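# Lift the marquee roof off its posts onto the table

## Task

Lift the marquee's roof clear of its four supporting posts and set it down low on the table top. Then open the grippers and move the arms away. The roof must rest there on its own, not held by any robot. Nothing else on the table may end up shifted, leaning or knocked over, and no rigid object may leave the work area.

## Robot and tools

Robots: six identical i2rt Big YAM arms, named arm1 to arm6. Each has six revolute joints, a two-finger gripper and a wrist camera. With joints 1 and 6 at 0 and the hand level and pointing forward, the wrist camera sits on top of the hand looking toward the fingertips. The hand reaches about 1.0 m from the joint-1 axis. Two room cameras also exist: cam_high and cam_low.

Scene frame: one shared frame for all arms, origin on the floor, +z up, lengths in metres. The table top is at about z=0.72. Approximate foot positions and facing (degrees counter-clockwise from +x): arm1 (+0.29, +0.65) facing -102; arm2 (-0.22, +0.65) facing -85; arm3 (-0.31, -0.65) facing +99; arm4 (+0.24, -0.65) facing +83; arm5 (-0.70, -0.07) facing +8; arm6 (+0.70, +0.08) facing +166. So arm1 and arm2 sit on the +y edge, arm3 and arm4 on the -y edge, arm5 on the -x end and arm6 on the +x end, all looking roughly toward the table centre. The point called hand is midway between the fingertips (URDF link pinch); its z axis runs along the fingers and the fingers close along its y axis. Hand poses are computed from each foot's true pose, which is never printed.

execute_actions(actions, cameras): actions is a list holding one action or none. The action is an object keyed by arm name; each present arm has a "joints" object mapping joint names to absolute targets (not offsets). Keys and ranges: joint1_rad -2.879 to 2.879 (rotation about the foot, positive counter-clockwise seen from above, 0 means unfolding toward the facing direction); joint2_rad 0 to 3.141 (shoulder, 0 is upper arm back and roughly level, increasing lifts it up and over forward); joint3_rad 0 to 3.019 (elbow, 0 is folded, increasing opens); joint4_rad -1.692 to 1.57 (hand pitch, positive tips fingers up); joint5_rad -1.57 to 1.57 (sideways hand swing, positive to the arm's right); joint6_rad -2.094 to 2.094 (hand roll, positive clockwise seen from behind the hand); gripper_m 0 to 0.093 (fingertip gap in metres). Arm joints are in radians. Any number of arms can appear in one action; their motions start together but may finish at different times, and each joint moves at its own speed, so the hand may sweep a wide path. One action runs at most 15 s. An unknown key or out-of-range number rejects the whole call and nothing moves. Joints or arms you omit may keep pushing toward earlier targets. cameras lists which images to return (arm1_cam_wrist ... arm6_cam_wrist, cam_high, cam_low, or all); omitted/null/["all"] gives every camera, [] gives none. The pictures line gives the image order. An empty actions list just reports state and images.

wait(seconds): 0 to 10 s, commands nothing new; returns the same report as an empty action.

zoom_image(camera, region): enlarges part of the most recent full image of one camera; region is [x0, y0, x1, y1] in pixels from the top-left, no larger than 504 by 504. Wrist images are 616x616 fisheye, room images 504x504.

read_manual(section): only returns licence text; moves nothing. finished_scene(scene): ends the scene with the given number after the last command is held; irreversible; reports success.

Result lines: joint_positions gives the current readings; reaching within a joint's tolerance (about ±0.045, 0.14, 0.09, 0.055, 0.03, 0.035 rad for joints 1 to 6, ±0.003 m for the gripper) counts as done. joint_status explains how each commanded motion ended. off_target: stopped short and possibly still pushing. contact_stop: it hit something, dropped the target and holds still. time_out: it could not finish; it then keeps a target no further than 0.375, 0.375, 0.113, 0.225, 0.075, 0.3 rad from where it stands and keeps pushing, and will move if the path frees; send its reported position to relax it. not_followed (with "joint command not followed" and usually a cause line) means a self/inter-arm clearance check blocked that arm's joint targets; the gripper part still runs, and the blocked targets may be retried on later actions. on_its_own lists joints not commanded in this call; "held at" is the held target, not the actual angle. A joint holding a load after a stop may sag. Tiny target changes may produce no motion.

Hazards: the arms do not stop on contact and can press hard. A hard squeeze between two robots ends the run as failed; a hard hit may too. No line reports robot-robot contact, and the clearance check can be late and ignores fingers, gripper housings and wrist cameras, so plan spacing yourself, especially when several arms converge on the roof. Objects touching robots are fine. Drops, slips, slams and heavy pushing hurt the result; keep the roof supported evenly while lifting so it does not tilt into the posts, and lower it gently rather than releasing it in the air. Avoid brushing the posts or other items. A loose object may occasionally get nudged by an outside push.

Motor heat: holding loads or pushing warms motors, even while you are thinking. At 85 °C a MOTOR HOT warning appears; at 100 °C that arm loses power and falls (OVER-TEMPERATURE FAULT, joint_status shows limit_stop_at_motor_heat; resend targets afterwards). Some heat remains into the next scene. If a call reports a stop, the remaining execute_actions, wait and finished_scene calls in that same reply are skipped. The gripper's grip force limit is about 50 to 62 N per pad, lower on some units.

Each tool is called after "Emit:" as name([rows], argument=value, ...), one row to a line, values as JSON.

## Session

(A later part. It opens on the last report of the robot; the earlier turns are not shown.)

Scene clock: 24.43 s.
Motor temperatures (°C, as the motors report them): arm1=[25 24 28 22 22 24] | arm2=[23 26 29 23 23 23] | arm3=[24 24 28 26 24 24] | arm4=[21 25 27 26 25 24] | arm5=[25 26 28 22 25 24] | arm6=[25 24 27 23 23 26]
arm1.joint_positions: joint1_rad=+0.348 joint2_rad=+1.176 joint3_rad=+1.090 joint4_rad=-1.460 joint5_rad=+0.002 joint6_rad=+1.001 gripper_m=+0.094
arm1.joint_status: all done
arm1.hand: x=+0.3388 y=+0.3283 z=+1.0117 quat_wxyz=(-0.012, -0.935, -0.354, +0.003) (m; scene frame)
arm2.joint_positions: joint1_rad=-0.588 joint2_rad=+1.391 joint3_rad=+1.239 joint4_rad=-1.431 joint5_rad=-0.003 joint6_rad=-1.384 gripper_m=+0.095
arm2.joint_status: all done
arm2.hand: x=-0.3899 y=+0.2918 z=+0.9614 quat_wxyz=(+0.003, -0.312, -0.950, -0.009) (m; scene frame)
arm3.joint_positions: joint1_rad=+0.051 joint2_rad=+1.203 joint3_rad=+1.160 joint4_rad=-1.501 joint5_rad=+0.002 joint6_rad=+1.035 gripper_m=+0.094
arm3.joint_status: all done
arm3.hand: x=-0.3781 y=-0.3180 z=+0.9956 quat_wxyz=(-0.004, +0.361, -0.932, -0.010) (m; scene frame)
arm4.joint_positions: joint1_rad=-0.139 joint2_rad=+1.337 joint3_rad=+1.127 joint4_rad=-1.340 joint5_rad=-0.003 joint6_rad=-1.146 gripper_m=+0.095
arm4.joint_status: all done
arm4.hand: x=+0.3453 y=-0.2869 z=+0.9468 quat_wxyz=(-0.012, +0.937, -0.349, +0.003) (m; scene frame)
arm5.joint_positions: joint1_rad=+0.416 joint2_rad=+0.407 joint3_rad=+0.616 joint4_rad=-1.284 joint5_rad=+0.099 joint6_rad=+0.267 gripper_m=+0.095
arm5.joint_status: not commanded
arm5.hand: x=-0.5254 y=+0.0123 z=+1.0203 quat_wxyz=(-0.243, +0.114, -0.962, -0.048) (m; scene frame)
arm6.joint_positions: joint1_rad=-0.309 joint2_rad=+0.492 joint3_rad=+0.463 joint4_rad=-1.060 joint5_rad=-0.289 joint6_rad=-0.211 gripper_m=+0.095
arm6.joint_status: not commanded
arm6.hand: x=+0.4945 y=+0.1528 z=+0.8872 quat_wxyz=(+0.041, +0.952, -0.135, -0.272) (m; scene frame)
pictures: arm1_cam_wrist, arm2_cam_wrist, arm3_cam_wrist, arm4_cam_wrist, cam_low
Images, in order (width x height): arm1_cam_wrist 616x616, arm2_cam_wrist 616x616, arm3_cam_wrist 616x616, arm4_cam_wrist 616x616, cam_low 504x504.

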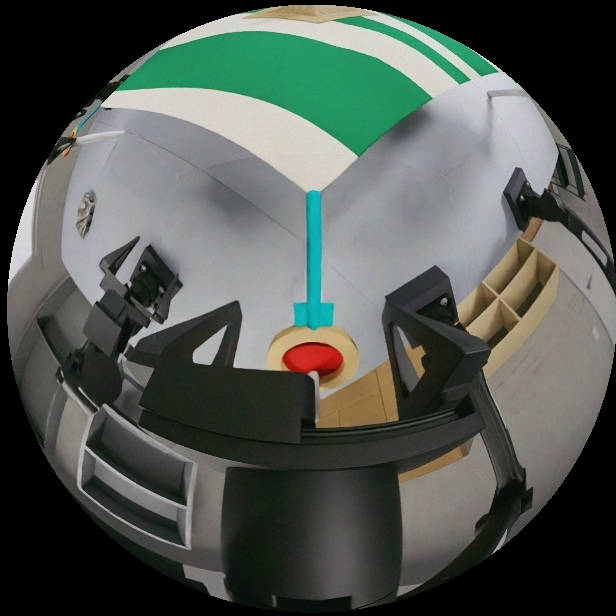

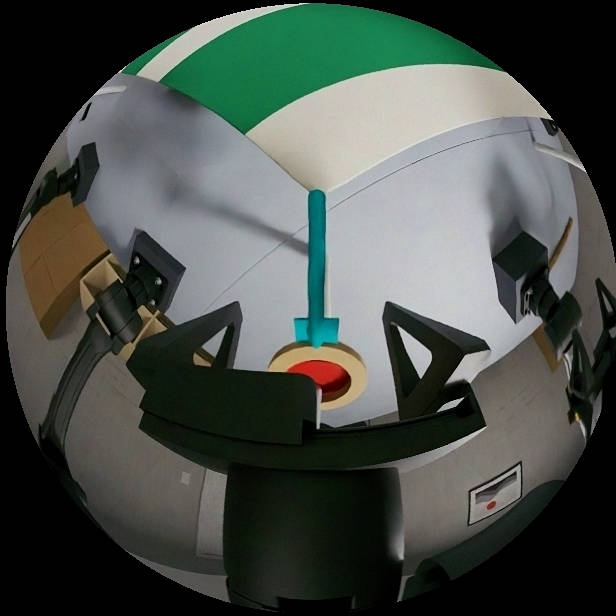

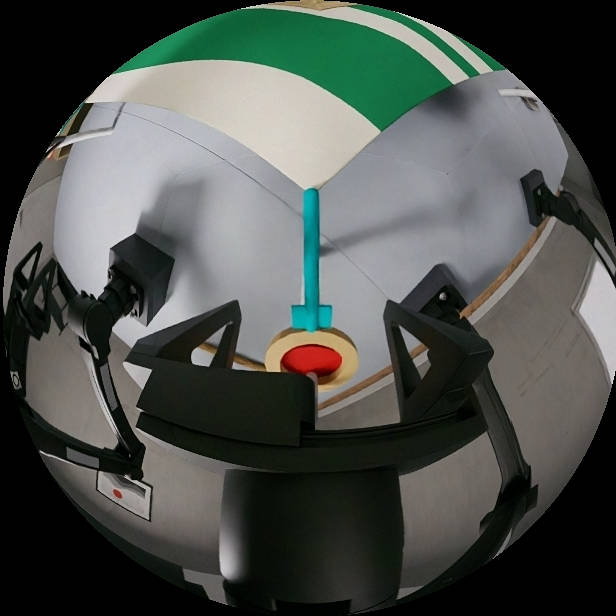

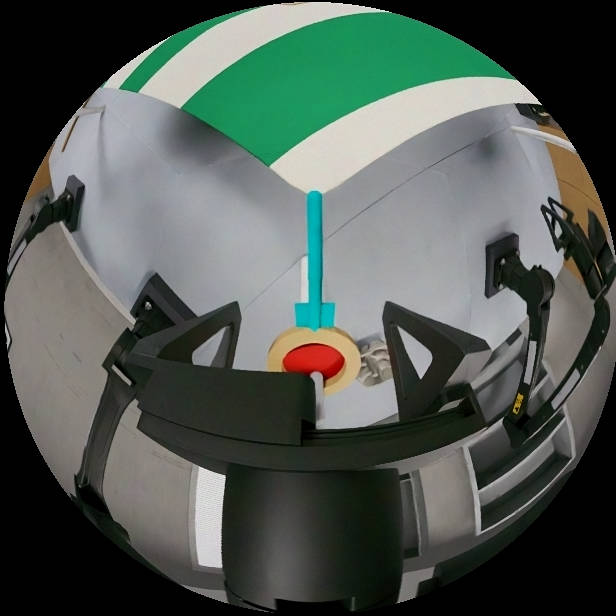

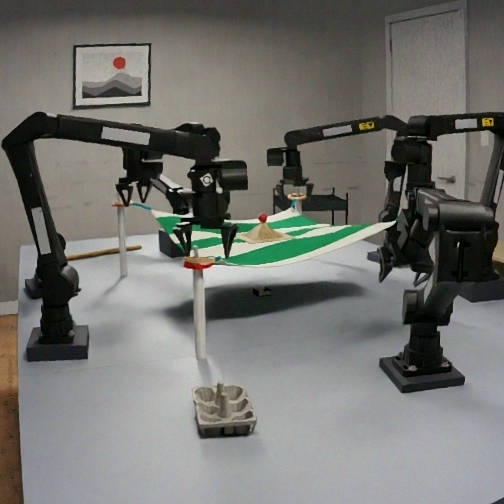

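Emit:
zoom_image(camera="arm1_cam_wrist", region=[230, 270, 398, 410])

Emit:
zoom_image(camera="arm2_cam_wrist", region=[230, 270, 398, 410])

Emit:
zoom_image(camera="arm3_cam_wrist", region=[230, 270, 398, 410])

Emit:
zoom_image(camera="arm4_cam_wrist", region=[230, 270, 398, 410])

Emit:
zoom_image(camera="cam_low", region=[100, 160, 260, 280])

Region (230, 270, 398, 410) of arm1_cam_wrist's 616x616 image, scaled by 3.000, with more detail than that image has.

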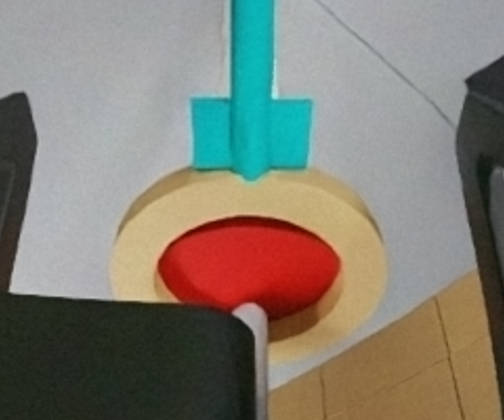

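Region (230, 270, 398, 410) of arm2_cam_wrist's 616x616 image, scaled by 3.000, with more detail than that image has.

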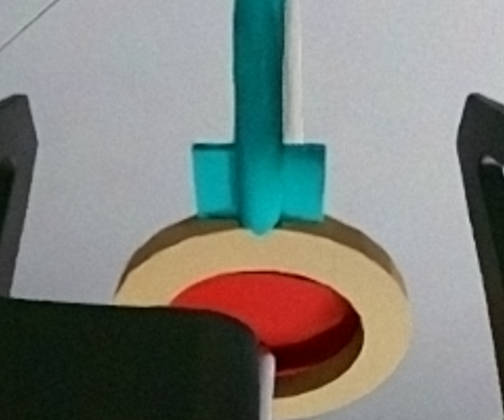

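Region (230, 270, 398, 410) of arm3_cam_wrist's 616x616 image, scaled by 3.000, with more detail than that image has.

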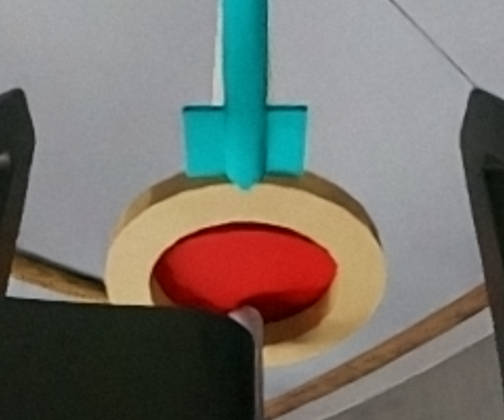

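Region (230, 270, 398, 410) of arm4_cam_wrist's 616x616 image, scaled by 3.000, with more detail than that image has.

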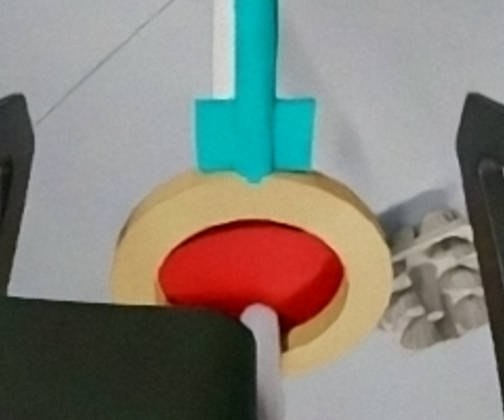

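Region (100, 160, 260, 280) of cam_low's 504x504 image, scaled by 3.150, with more detail than that image has; it fills the top 378 rows of this view, and the rest is white.

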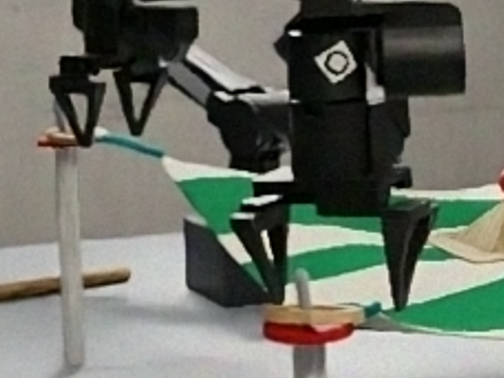

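Emit:
execute_actions([
  {"arm1":{"joints":{"joint2_rad":1.218,"gripper_m":0.045}},"arm2":{"joints":{"joint2_rad":1.371,"gripper_m":0.045}},"arm3":{"joints":{"joint2_rad":1.232,"gripper_m":0.045}},"arm4":{"joints":{"joint2_rad":1.376,"gripper_m":0.045}}},
], cameras=["arm1_cam_wrist","arm2_cam_wrist","arm3_cam_wrist","arm4_cam_wrist"])

Scene clock: 26.30 s.
Motor temperatures (°C, as the motors report them): arm1=[25 24 28 22 22 24] | arm2=[23 26 29 23 23 23] | arm3=[24 24 28 26 24 24] | arm4=[21 25 27 26 25 24] | arm5=[25 26 28 22 25 24] | arm6=[25 24 27 23 23 26]
arm1.joint_positions: joint1_rad=+0.348 joint2_rad=+1.201 joint3_rad=+1.090 joint4_rad=-1.460 joint5_rad=+0.002 joint6_rad=+1.002 gripper_m=+0.045
arm1.joint_status: all done
arm1.hand: x=+0.3391 y=+0.3261 z=+1.0043 quat_wxyz=(-0.001, -0.935, -0.354, +0.001) (m; scene frame)
arm2.joint_positions: joint1_rad=-0.588 joint2_rad=+1.374 joint3_rad=+1.239 joint4_rad=-1.431 joint5_rad=-0.003 joint6_rad=-1.385 gripper_m=+0.045
arm2.joint_status: all done
arm2.hand: x=-0.3892 y=+0.2930 z=+0.9679 quat_wxyz=(+0.004, -0.312, -0.950, +0.000) (m; scene frame)
arm3.joint_positions: joint1_rad=+0.051 joint2_rad=+1.215 joint3_rad=+1.160 joint4_rad=-1.501 joint5_rad=+0.002 joint6_rad=+1.036 gripper_m=+0.045
arm3.joint_status: all done
arm3.hand: x=-0.3783 y=-0.3166 z=+0.9917 quat_wxyz=(-0.003, +0.361, -0.933, -0.004) (m; scene frame)
arm4.joint_positions: joint1_rad=-0.139 joint2_rad=+1.357 joint3_rad=+1.127 joint4_rad=-1.340 joint5_rad=-0.003 joint6_rad=-1.145 gripper_m=+0.045
arm4.joint_status: all done
arm4.hand: x=+0.3457 y=-0.2858 z=+0.9395 quat_wxyz=(-0.002, +0.937, -0.349, +0.003) (m; scene frame)
arm5.joint_positions: joint1_rad=+0.416 joint2_rad=+0.407 joint3_rad=+0.616 joint4_rad=-1.284 joint5_rad=+0.099 joint6_rad=+0.267 gripper_m=+0.095
arm5.joint_status: not commanded
arm5.hand: x=-0.5254 y=+0.0123 z=+1.0203 quat_wxyz=(-0.243, +0.114, -0.962, -0.048) (m; scene frame)
arm6.joint_positions: joint1_rad=-0.309 joint2_rad=+0.492 joint3_rad=+0.463 joint4_rad=-1.060 joint5_rad=-0.289 joint6_rad=-0.211 gripper_m=+0.095
arm6.joint_status: not commanded
arm6.hand: x=+0.4945 y=+0.1528 z=+0.8872 quat_wxyz=(+0.041, +0.952, -0.135, -0.272) (m; scene frame)
pictures: arm1_cam_wrist, arm2_cam_wrist, arm3_cam_wrist, arm4_cam_wrist
Images, in order (width x height): arm1_cam_wrist 616x616, arm2_cam_wrist 616x616, arm3_cam_wrist 616x616, arm4_cam_wrist 616x616.

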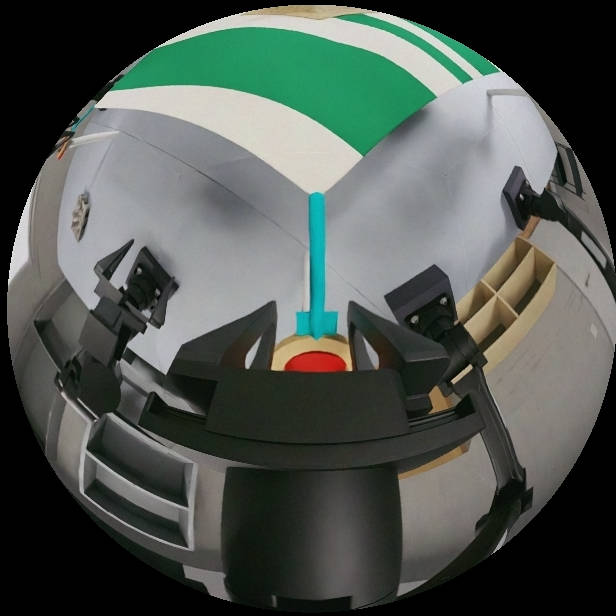

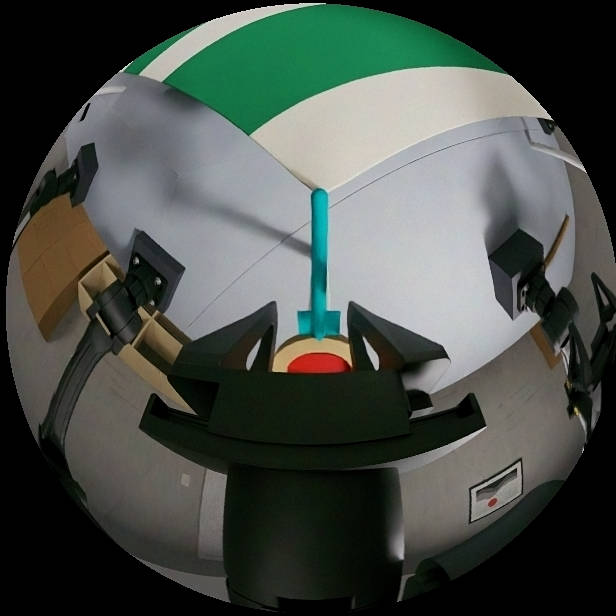

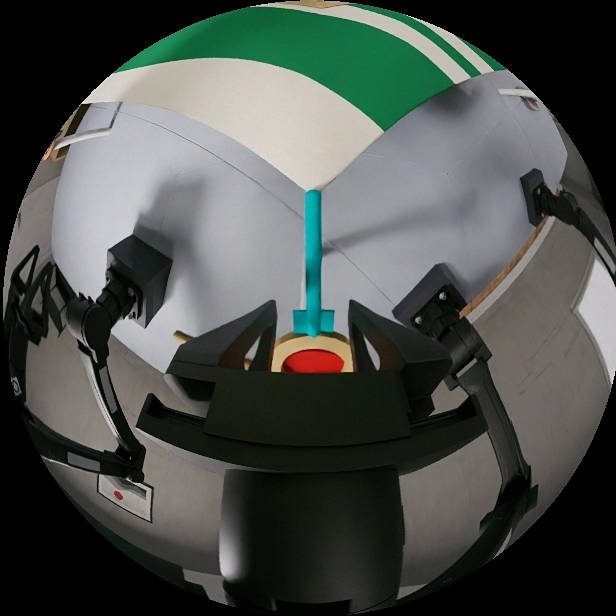

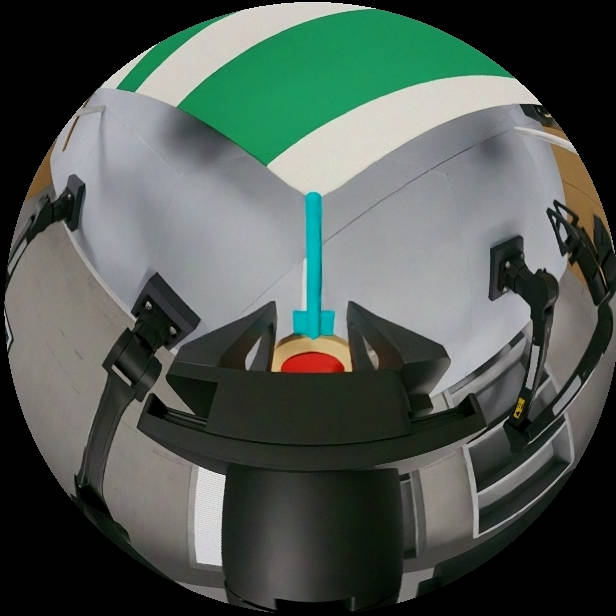

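Emit:
execute_actions([
  {"arm1":{"joints":{"gripper_m":0.0}},"arm2":{"joints":{"gripper_m":0.0}},"arm3":{"joints":{"gripper_m":0.0}},"arm4":{"joints":{"gripper_m":0.0}}},
], cameras=["arm1_cam_wrist","arm2_cam_wrist","arm5_cam_wrist","cam_low"])

Scene clock: 27.13 s.
Motor temperatures (°C, as the motors report them): arm1=[25 24 28 22 22 24] | arm2=[23 26 29 23 23 23] | arm3=[24 24 28 26 24 24] | arm4=[21 25 27 26 25 24] | arm5=[25 26 28 22 25 24] | arm6=[25 24 27 23 23 26]
arm1.joint_positions: joint1_rad=+0.348 joint2_rad=+1.201 joint3_rad=+1.090 joint4_rad=-1.460 joint5_rad=+0.002 joint6_rad=+1.002 gripper_m=+0.021
arm1.joint_status: gripper_m off_target (ended at +0.021, target +0.000)
arm1.hand: x=+0.3391 y=+0.3261 z=+1.0043 quat_wxyz=(-0.001, -0.935, -0.354, +0.001) (m; scene frame)
arm2.joint_positions: joint1_rad=-0.588 joint2_rad=+1.374 joint3_rad=+1.239 joint4_rad=-1.430 joint5_rad=-0.003 joint6_rad=-1.386 gripper_m=+0.022
arm2.joint_status: gripper_m off_target (ended at +0.022, target +0.000)
arm2.hand: x=-0.3893 y=+0.2929 z=+0.9679 quat_wxyz=(+0.004, -0.312, -0.950, +0.000) (m; scene frame)
arm3.joint_positions: joint1_rad=+0.051 joint2_rad=+1.215 joint3_rad=+1.160 joint4_rad=-1.501 joint5_rad=+0.002 joint6_rad=+1.036 gripper_m=+0.020
arm3.joint_status: gripper_m off_target (ended at +0.020, target +0.000)
arm3.hand: x=-0.3783 y=-0.3166 z=+0.9917 quat_wxyz=(-0.003, +0.361, -0.933, -0.004) (m; scene frame)
arm4.joint_positions: joint1_rad=-0.139 joint2_rad=+1.357 joint3_rad=+1.127 joint4_rad=-1.340 joint5_rad=-0.003 joint6_rad=-1.145 gripper_m=+0.021
arm4.joint_status: gripper_m off_target (ended at +0.021, target +0.000)
arm4.hand: x=+0.3457 y=-0.2857 z=+0.9395 quat_wxyz=(-0.002, +0.937, -0.349, +0.003) (m; scene frame)
arm5.joint_positions: joint1_rad=+0.416 joint2_rad=+0.407 joint3_rad=+0.616 joint4_rad=-1.284 joint5_rad=+0.099 joint6_rad=+0.267 gripper_m=+0.095
arm5.joint_status: not commanded
arm5.hand: x=-0.5254 y=+0.0123 z=+1.0203 quat_wxyz=(-0.243, +0.114, -0.962, -0.048) (m; scene frame)
arm6.joint_positions: joint1_rad=-0.309 joint2_rad=+0.492 joint3_rad=+0.463 joint4_rad=-1.060 joint5_rad=-0.289 joint6_rad=-0.211 gripper_m=+0.095
arm6.joint_status: not commanded
arm6.hand: x=+0.4945 y=+0.1528 z=+0.8872 quat_wxyz=(+0.041, +0.952, -0.135, -0.272) (m; scene frame)
pictures: arm1_cam_wrist, arm2_cam_wrist, arm5_cam_wrist, cam_low
Images, in order (width x height): arm1_cam_wrist 616x616, arm2_cam_wrist 616x616, arm5_cam_wrist 616x616, cam_low 504x504.

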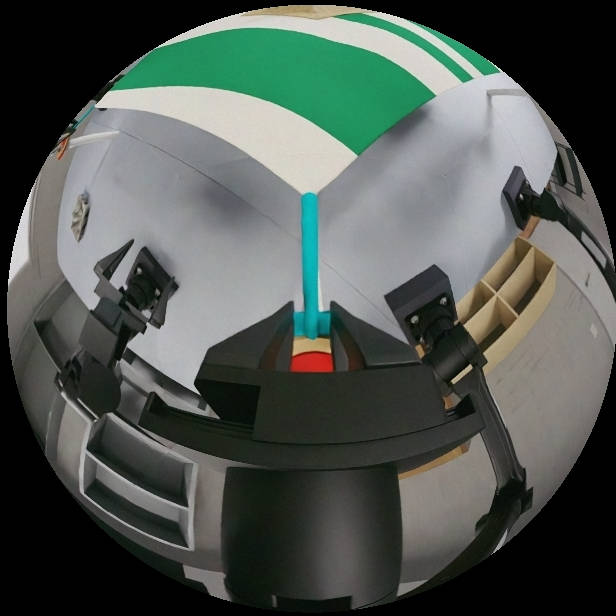

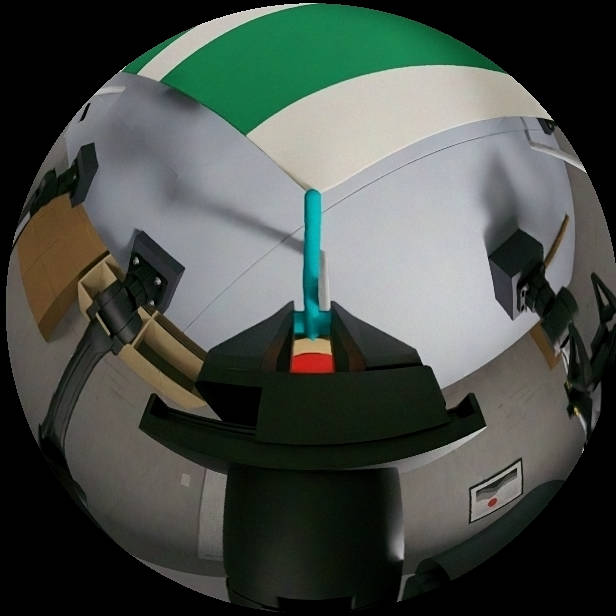

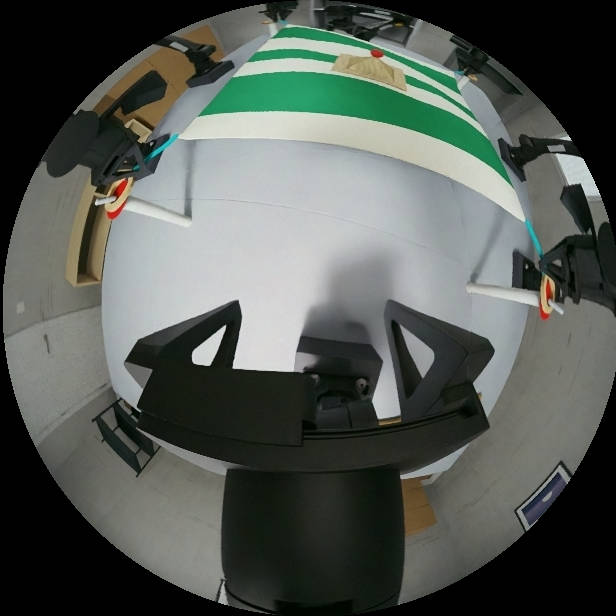

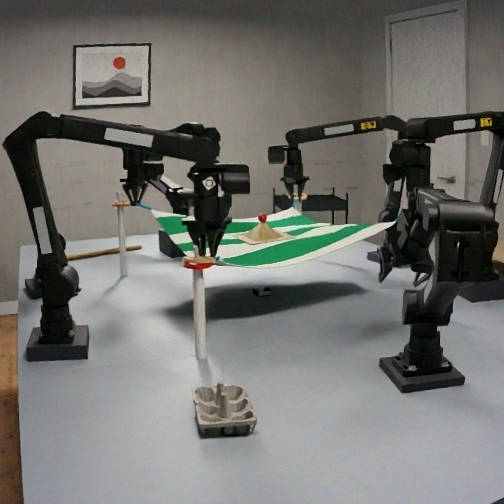

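Emit:
execute_actions([
  {"arm1":{"joints":{"joint1_rad":0.41,"joint2_rad":1.16,"joint3_rad":1.163,"joint4_rad":-1.548,"joint6_rad":1.065}},"arm2":{"joints":{"joint1_rad":-0.648,"joint2_rad":1.353,"joint3_rad":1.326,"joint4_rad":-1.517,"joint6_rad":-1.447}},"arm3":{"joints":{"joint1_rad":0.113,"joint2_rad":1.18,"joint3_rad":1.243,"joint4_rad":-1.588,"joint6_rad":1.102}},"arm4":{"joints":{"joint1_rad":-0.198,"joint2_rad":1.317,"joint3_rad":1.197,"joint4_rad":-1.422,"joint6_rad":-1.206}}},
], cameras=["arm1_cam_wrist","arm5_cam_wrist","arm6_cam_wrist","cam_low","cam_high"])

Scene clock: 29.73 s.
Motor temperatures (°C, as the motors report them): arm1=[25 24 28 22 22 24] | arm2=[23 26 29 23 23 23] | arm3=[24 24 28 26 24 24] | arm4=[21 25 27 26 25 24] | arm5=[25 26 28 22 25 24] | arm6=[25 24 27 23 23 26]
arm1.joint_positions: joint1_rad=+0.395 joint2_rad=+1.169 joint3_rad=+1.124 joint4_rad=-1.522 joint5_rad=+0.014 joint6_rad=+1.054 gripper_m=+0.021
arm1.joint_status: all done
arm1.hand: x=+0.3506 y=+0.3375 z=+1.0267 quat_wxyz=(-0.001, -0.936, -0.351, +0.007) (m; scene frame)
arm2.joint_positions: joint1_rad=-0.643 joint2_rad=+1.354 joint3_rad=+1.287 joint4_rad=-1.499 joint5_rad=-0.007 joint6_rad=-1.435 gripper_m=+0.022
arm2.joint_status: all done
arm2.hand: x=-0.4052 y=+0.3070 z=+0.9938 quat_wxyz=(+0.002, -0.315, -0.949, +0.000) (m; scene frame)
arm3.joint_positions: joint1_rad=+0.097 joint2_rad=+1.189 joint3_rad=+1.195 joint4_rad=-1.559 joint5_rad=+0.014 joint6_rad=+1.086 gripper_m=+0.020
arm3.joint_status: all done
arm3.hand: x=-0.3895 y=-0.3279 z=+1.0131 quat_wxyz=(-0.008, +0.358, -0.933, -0.004) (m; scene frame)
arm4.joint_positions: joint1_rad=-0.191 joint2_rad=+1.329 joint3_rad=+1.160 joint4_rad=-1.409 joint5_rad=-0.006 joint6_rad=-1.193 gripper_m=+0.021
arm4.joint_status: all done
arm4.hand: x=+0.3608 y=-0.2991 z=+0.9624 quat_wxyz=(+0.002, +0.936, -0.351, +0.002) (m; scene frame)
arm5.joint_positions: joint1_rad=+0.416 joint2_rad=+0.407 joint3_rad=+0.616 joint4_rad=-1.284 joint5_rad=+0.099 joint6_rad=+0.267 gripper_m=+0.095
arm5.joint_status: not commanded
arm5.hand: x=-0.5254 y=+0.0123 z=+1.0203 quat_wxyz=(-0.243, +0.114, -0.962, -0.048) (m; scene frame)
arm6.joint_positions: joint1_rad=-0.309 joint2_rad=+0.492 joint3_rad=+0.463 joint4_rad=-1.060 joint5_rad=-0.289 joint6_rad=-0.211 gripper_m=+0.095
arm6.joint_status: not commanded
arm6.hand: x=+0.4945 y=+0.1528 z=+0.8872 quat_wxyz=(+0.041, +0.952, -0.135, -0.272) (m; scene frame)
pictures: arm1_cam_wrist, arm5_cam_wrist, arm6_cam_wrist, cam_high, cam_low
Images, in order (width x height): arm1_cam_wrist 616x616, arm5_cam_wrist 616x616, arm6_cam_wrist 616x616, cam_high 504x504, cam_low 504x504.

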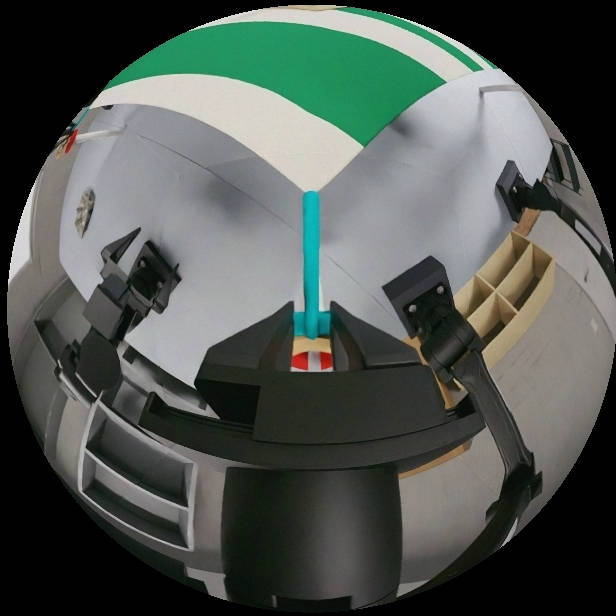

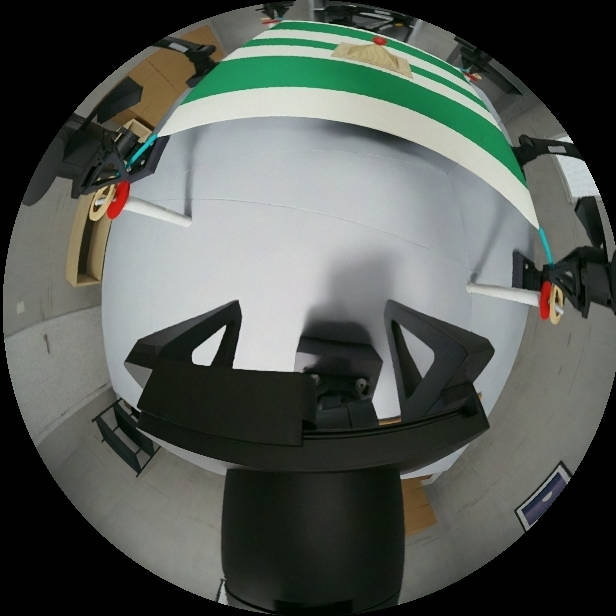

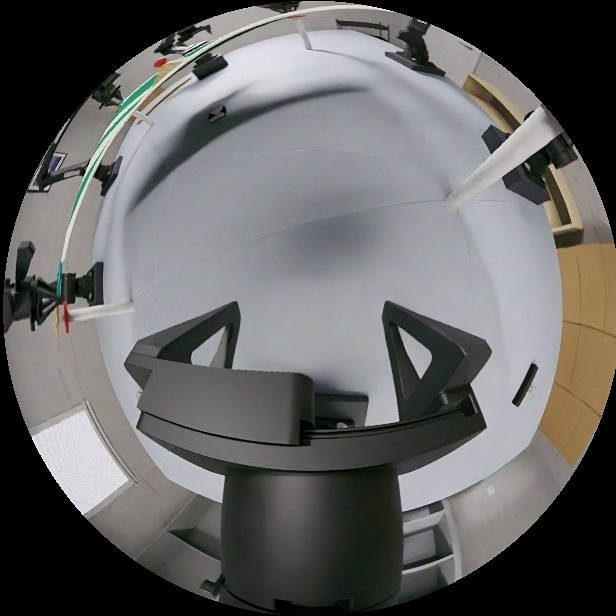

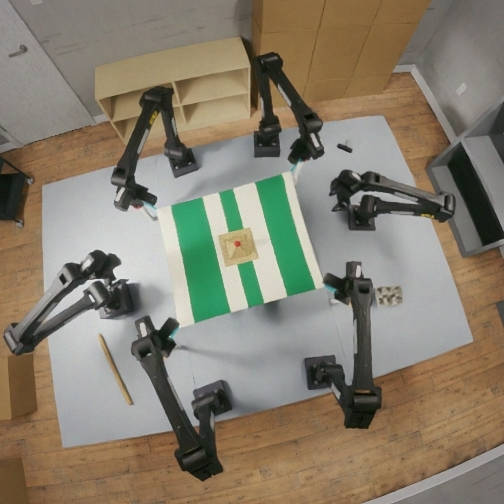

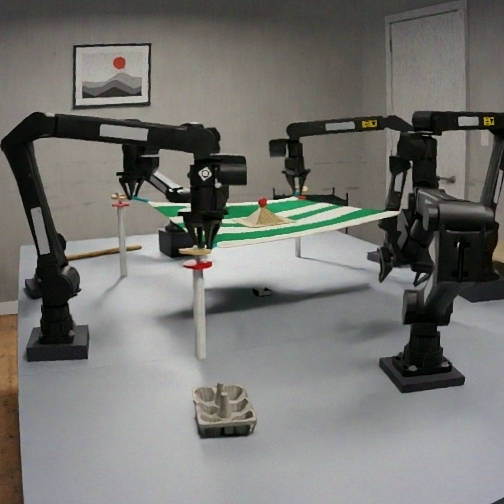

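Emit:
execute_actions([
  {"arm1":{"joints":{"joint1_rad":0.42,"joint2_rad":1.154,"joint3_rad":1.268,"joint4_rad":-1.658}},"arm2":{"joints":{"joint3_rad":1.426,"joint4_rad":-1.617}},"arm3":{"joints":{"joint1_rad":0.123,"joint2_rad":1.178,"joint3_rad":1.353,"joint4_rad":-1.69}},"arm4":{"joints":{"joint2_rad":1.30,"joint3_rad":1.29,"joint4_rad":-1.522}}},
], cameras=["arm1_cam_wrist","arm5_cam_wrist","arm4_cam_wrist","cam_low"])

Scene clock: 30.93 s.
Motor temperatures (°C, as the motors report them): arm1=[25 24 29 22 22 24] | arm2=[23 26 30 23 23 23] | arm3=[24 24 28 26 24 24] | arm4=[21 25 27 26 25 24] | arm5=[25 26 28 22 25 24] | arm6=[25 24 27 23 23 26]
arm1.joint_positions: joint1_rad=+0.397 joint2_rad=+1.163 joint3_rad=+1.234 joint4_rad=-1.632 joint5_rad=+0.014 joint6_rad=+1.055 gripper_m=+0.021
arm1.joint_status: all done
arm1.hand: x=+0.3508 y=+0.3390 z=+1.0704 quat_wxyz=(-0.004, -0.936, -0.352, +0.007) (m; scene frame)
arm2.joint_positions: joint1_rad=-0.643 joint2_rad=+1.351 joint3_rad=+1.393 joint4_rad=-1.600 joint5_rad=-0.007 joint6_rad=-1.435 gripper_m=+0.022
arm2.joint_status: all done
arm2.hand: x=-0.4055 y=+0.3053 z=+1.0355 quat_wxyz=(+0.003, -0.314, -0.949, +0.004) (m; scene frame)
arm3.joint_positions: joint1_rad=+0.099 joint2_rad=+1.185 joint3_rad=+1.311 joint4_rad=-1.663 joint5_rad=+0.014 joint6_rad=+1.087 gripper_m=+0.020
arm3.joint_status: all done
arm3.hand: x=-0.3902 y=-0.3282 z=+1.0589 quat_wxyz=(-0.009, +0.359, -0.933, -0.013) (m; scene frame)
arm4.joint_positions: joint1_rad=-0.191 joint2_rad=+1.310 joint3_rad=+1.257 joint4_rad=-1.510 joint5_rad=-0.006 joint6_rad=-1.193 gripper_m=+0.021
arm4.joint_status: all done
arm4.hand: x=+0.3608 y=-0.2978 z=+1.0058 quat_wxyz=(-0.006, +0.937, -0.350, +0.002) (m; scene frame)
arm5.joint_positions: joint1_rad=+0.416 joint2_rad=+0.407 joint3_rad=+0.616 joint4_rad=-1.284 joint5_rad=+0.099 joint6_rad=+0.267 gripper_m=+0.095
arm5.joint_status: not commanded
arm5.hand: x=-0.5254 y=+0.0123 z=+1.0203 quat_wxyz=(-0.243, +0.114, -0.962, -0.048) (m; scene frame)
arm6.joint_positions: joint1_rad=-0.309 joint2_rad=+0.492 joint3_rad=+0.463 joint4_rad=-1.060 joint5_rad=-0.289 joint6_rad=-0.211 gripper_m=+0.095
arm6.joint_status: not commanded
arm6.hand: x=+0.4945 y=+0.1528 z=+0.8872 quat_wxyz=(+0.041, +0.952, -0.135, -0.272) (m; scene frame)
pictures: arm1_cam_wrist, arm4_cam_wrist, arm5_cam_wrist, cam_low
Images, in order (width x height): arm1_cam_wrist 616x616, arm4_cam_wrist 616x616, arm5_cam_wrist 616x616, cam_low 504x504.

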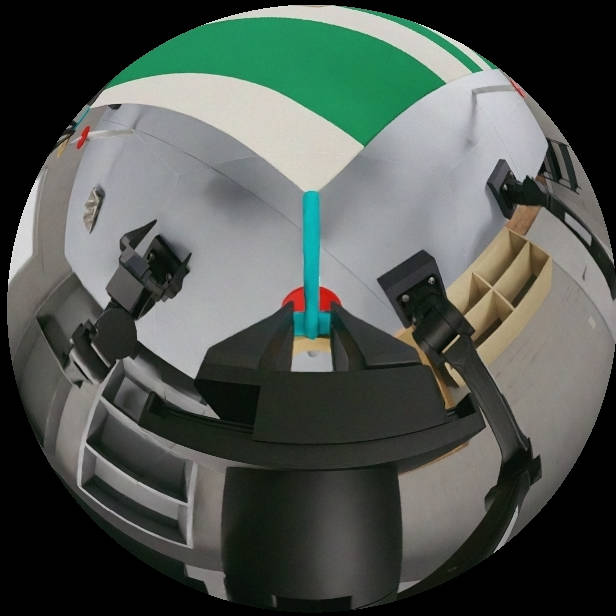

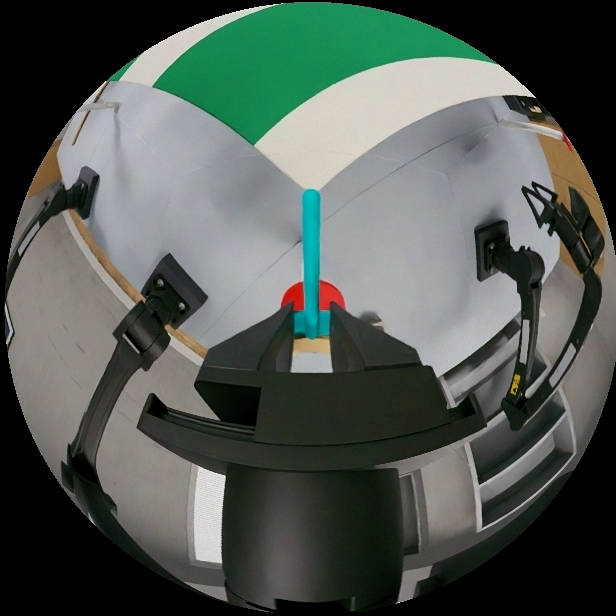

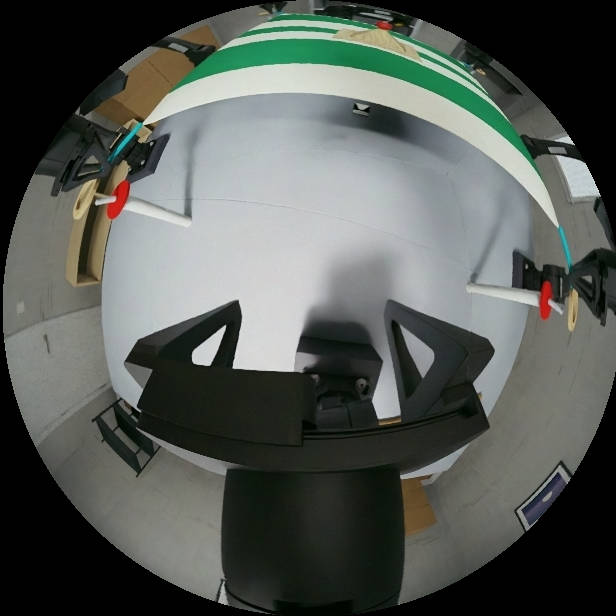

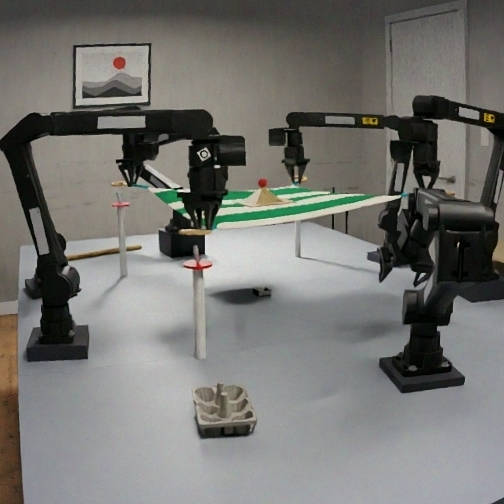

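Emit:
execute_actions([
  {"arm1":{"joints":{"joint1_rad":0.105,"joint6_rad":0.55}},"arm2":{"joints":{"joint1_rad":-0.43,"joint6_rad":-0.9}},"arm3":{"joints":{"joint1_rad":-0.17,"joint6_rad":0.55}},"arm4":{"joints":{"joint1_rad":0.04,"joint6_rad":-0.68}}},
], cameras=["cam_high","cam_low"])

Scene clock: 34.40 s.
Motor temperatures (°C, as the motors report them): arm1=[25 24 29 22 22 24] | arm2=[23 26 30 23 23 23] | arm3=[24 24 29 26 24 24] | arm4=[21 25 28 26 25 24] | arm5=[25 26 28 22 25 24] | arm6=[25 24 28 23 23 26]
arm1.joint_positions: joint1_rad=+0.098 joint2_rad=+1.163 joint3_rad=+1.234 joint4_rad=-1.641 joint5_rad=+0.004 joint6_rad=+0.561 gripper_m=+0.021
arm1.joint_status: all done
arm1.hand: x=+0.2582 y=+0.3367 z=+1.0702 quat_wxyz=(+0.000, -0.897, -0.441, +0.001) (m; scene frame)
arm2.joint_positions: joint1_rad=-0.424 joint2_rad=+1.351 joint3_rad=+1.393 joint4_rad=-1.600 joint5_rad=-0.001 joint6_rad=-0.912 gripper_m=+0.022
arm2.joint_status: all done
arm2.hand: x=-0.3278 y=+0.2730 z=+1.0346 quat_wxyz=(+0.004, -0.455, -0.891, +0.004) (m; scene frame)
arm3.joint_positions: joint1_rad=-0.178 joint2_rad=+1.185 joint3_rad=+1.311 joint4_rad=-1.671 joint5_rad=+0.004 joint6_rad=+0.566 gripper_m=+0.020
arm3.joint_status: all done
arm3.hand: x=-0.3013 y=-0.3207 z=+1.0591 quat_wxyz=(-0.009, +0.470, -0.883, -0.007) (m; scene frame)
arm4.joint_positions: joint1_rad=+0.047 joint2_rad=+1.310 joint3_rad=+1.257 joint4_rad=-1.512 joint5_rad=-0.002 joint6_rad=-0.693 gripper_m=+0.021
arm4.joint_status: all done
arm4.hand: x=+0.2752 y=-0.2794 z=+1.0049 quat_wxyz=(-0.005, +0.883, -0.470, +0.003) (m; scene frame)
arm5.joint_positions: joint1_rad=+0.416 joint2_rad=+0.407 joint3_rad=+0.616 joint4_rad=-1.284 joint5_rad=+0.099 joint6_rad=+0.267 gripper_m=+0.095
arm5.joint_status: not commanded
arm5.hand: x=-0.5254 y=+0.0123 z=+1.0203 quat_wxyz=(-0.243, +0.114, -0.962, -0.048) (m; scene frame)
arm6.joint_positions: joint1_rad=-0.309 joint2_rad=+0.492 joint3_rad=+0.463 joint4_rad=-1.060 joint5_rad=-0.289 joint6_rad=-0.211 gripper_m=+0.095
arm6.joint_status: not commanded
arm6.hand: x=+0.4945 y=+0.1528 z=+0.8872 quat_wxyz=(+0.041, +0.952, -0.135, -0.272) (m; scene frame)
pictures: cam_high, cam_low
Images, in order (width x height): cam_high 504x504, cam_low 504x504.

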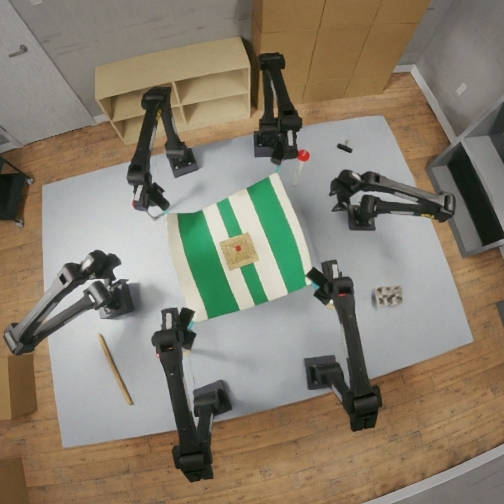

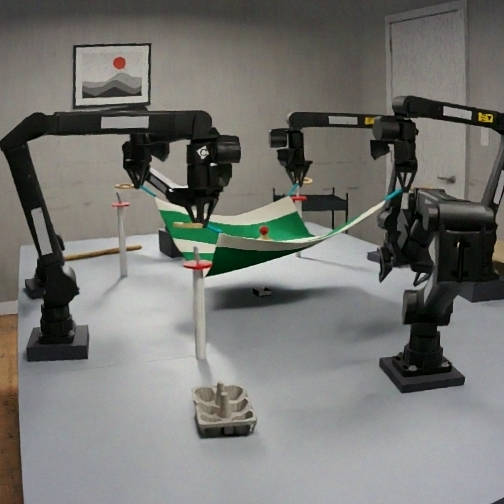

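Emit:
execute_actions([
  {"arm1":{"joints":{"joint2_rad":1.21,"joint3_rad":0.965,"joint4_rad":-1.316}},"arm2":{"joints":{"joint2_rad":1.266,"joint3_rad":1.11,"joint4_rad":-1.395,"joint6_rad":-0.7}},"arm3":{"joints":{"joint2_rad":1.22,"joint3_rad":1.062,"joint4_rad":-1.406}},"arm4":{"joints":{"joint2_rad":1.266,"joint3_rad":1.093,"joint4_rad":-1.38}}},
], cameras=["cam_high","cam_low"])

Scene clock: 36.50 s.
Motor temperatures (°C, as the motors report them): arm1=[25 24 29 22 22 24] | arm2=[23 26 30 23 23 23] | arm3=[24 24 29 26 24 24] | arm4=[21 25 28 26 25 24] | arm5=[25 26 28 22 25 24] | arm6=[25 24 28 23 23 26]
arm1.joint_positions: joint1_rad=+0.098 joint2_rad=+1.207 joint3_rad=+0.965 joint4_rad=-1.327 joint5_rad=+0.004 joint6_rad=+0.560 gripper_m=+0.021
arm1.joint_status: all done
arm1.hand: x=+0.2578 y=+0.3297 z=+0.9554 quat_wxyz=(-0.001, -0.897, -0.441, +0.002) (m; scene frame)
arm2.joint_positions: joint1_rad=-0.424 joint2_rad=+1.266 joint3_rad=+1.099 joint4_rad=-1.408 joint5_rad=-0.001 joint6_rad=-0.712 gripper_m=+0.022
arm2.joint_status: all done
arm2.hand: x=-0.3167 y=+0.3138 z=+0.9527 quat_wxyz=(+0.006, -0.541, -0.841, -0.004) (m; scene frame)
arm3.joint_positions: joint1_rad=-0.178 joint2_rad=+1.221 joint3_rad=+1.066 joint4_rad=-1.418 joint5_rad=+0.003 joint6_rad=+0.565 gripper_m=+0.020
arm3.joint_status: all done
arm3.hand: x=-0.3010 y=-0.3165 z=+0.9542 quat_wxyz=(-0.001, +0.470, -0.882, +0.006) (m; scene frame)
arm4.joint_positions: joint1_rad=+0.047 joint2_rad=+1.268 joint3_rad=+1.084 joint4_rad=-1.387 joint5_rad=-0.002 joint6_rad=-0.692 gripper_m=+0.021
arm4.joint_status: all done
arm4.hand: x=+0.2734 y=-0.3026 z=+0.9532 quat_wxyz=(-0.002, +0.882, -0.471, +0.004) (m; scene frame)
arm5.joint_positions: joint1_rad=+0.416 joint2_rad=+0.407 joint3_rad=+0.616 joint4_rad=-1.284 joint5_rad=+0.099 joint6_rad=+0.267 gripper_m=+0.095
arm5.joint_status: not commanded
arm5.hand: x=-0.5254 y=+0.0123 z=+1.0203 quat_wxyz=(-0.243, +0.114, -0.962, -0.048) (m; scene frame)
arm6.joint_positions: joint1_rad=-0.309 joint2_rad=+0.492 joint3_rad=+0.463 joint4_rad=-1.060 joint5_rad=-0.289 joint6_rad=-0.211 gripper_m=+0.095
arm6.joint_status: not commanded
arm6.hand: x=+0.4945 y=+0.1528 z=+0.8872 quat_wxyz=(+0.041, +0.952, -0.135, -0.272) (m; scene frame)
pictures: cam_high, cam_low
Images, in order (width x height): cam_high 504x504, cam_low 504x504.

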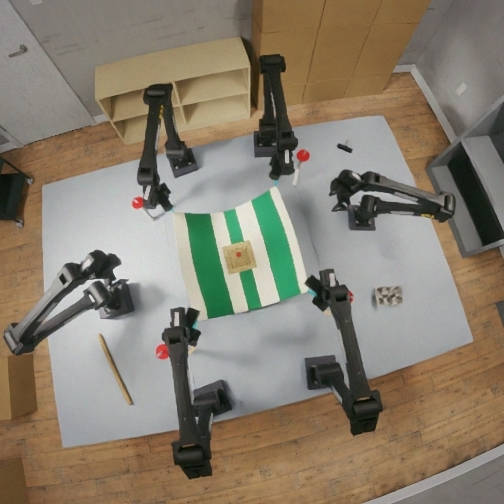

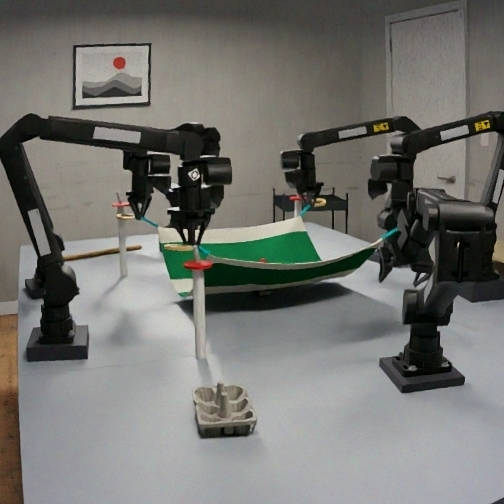

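Emit:
execute_actions([
  {"arm1":{"joints":{"joint2_rad":1.52,"joint3_rad":0.82,"joint4_rad":-0.86}},"arm2":{"joints":{"joint2_rad":1.5,"joint3_rad":0.93,"joint4_rad":-0.98}},"arm3":{"joints":{"joint2_rad":1.46,"joint3_rad":0.88,"joint4_rad":-0.98}},"arm4":{"joints":{"joint2_rad":1.515,"joint3_rad":0.92,"joint4_rad":-0.96}}},
], cameras=["cam_high","cam_low"])

Scene clock: 38.67 s.
Motor temperatures (°C, as the motors report them): arm1=[25 25 29 22 22 24] | arm2=[23 26 30 23 23 23] | arm3=[24 24 29 26 24 24] | arm4=[21 25 28 26 25 24] | arm5=[25 26 29 22 25 24] | arm6=[25 24 28 23 23 26]
arm1.joint_positions: joint1_rad=+0.098 joint2_rad=+1.523 joint3_rad=+0.818 joint4_rad=-0.874 joint5_rad=+0.002 joint6_rad=+0.560 gripper_m=+0.021
arm1.joint_status: all done
arm1.hand: x=+0.2545 y=+0.2913 z=+0.8027 quat_wxyz=(+0.003, -0.897, -0.441, -0.002) (m; scene frame)
arm2.joint_positions: joint1_rad=-0.424 joint2_rad=+1.503 joint3_rad=+0.911 joint4_rad=-0.996 joint5_rad=-0.001 joint6_rad=-0.711 gripper_m=+0.022
arm2.joint_status: all done
arm2.hand: x=-0.3259 y=+0.2880 z=+0.8037 quat_wxyz=(+0.008, -0.542, -0.840, -0.010) (m; scene frame)
arm3.joint_positions: joint1_rad=-0.178 joint2_rad=+1.469 joint3_rad=+0.875 joint4_rad=-0.996 joint5_rad=+0.002 joint6_rad=+0.565 gripper_m=+0.020
arm3.joint_status: all done
arm3.hand: x=-0.2999 y=-0.2871 z=+0.8039 quat_wxyz=(+0.004, +0.471, -0.882, +0.012) (m; scene frame)
arm4.joint_positions: joint1_rad=+0.047 joint2_rad=+1.529 joint3_rad=+0.905 joint4_rad=-0.969 joint5_rad=-0.002 joint6_rad=-0.692 gripper_m=+0.021
arm4.joint_status: all done
arm4.hand: x=+0.2779 y=-0.2739 z=+0.7994 quat_wxyz=(+0.009, +0.882, -0.471, +0.008) (m; scene frame)
arm5.joint_positions: joint1_rad=+0.416 joint2_rad=+0.407 joint3_rad=+0.616 joint4_rad=-1.284 joint5_rad=+0.099 joint6_rad=+0.267 gripper_m=+0.095
arm5.joint_status: not commanded
arm5.hand: x=-0.5254 y=+0.0123 z=+1.0203 quat_wxyz=(-0.243, +0.114, -0.962, -0.048) (m; scene frame)
arm6.joint_positions: joint1_rad=-0.309 joint2_rad=+0.492 joint3_rad=+0.463 joint4_rad=-1.060 joint5_rad=-0.289 joint6_rad=-0.211 gripper_m=+0.095
arm6.joint_status: not commanded
arm6.hand: x=+0.4945 y=+0.1528 z=+0.8872 quat_wxyz=(+0.041, +0.952, -0.135, -0.272) (m; scene frame)
pictures: cam_high, cam_low
Images, in order (width x height): cam_high 504x504, cam_low 504x504.

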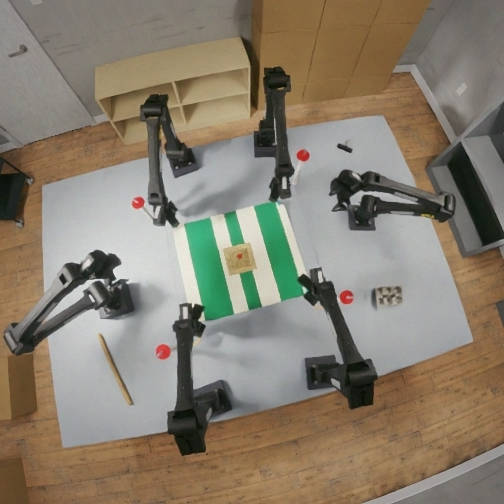

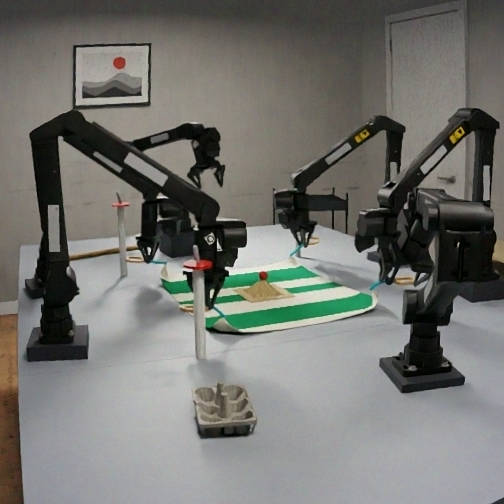

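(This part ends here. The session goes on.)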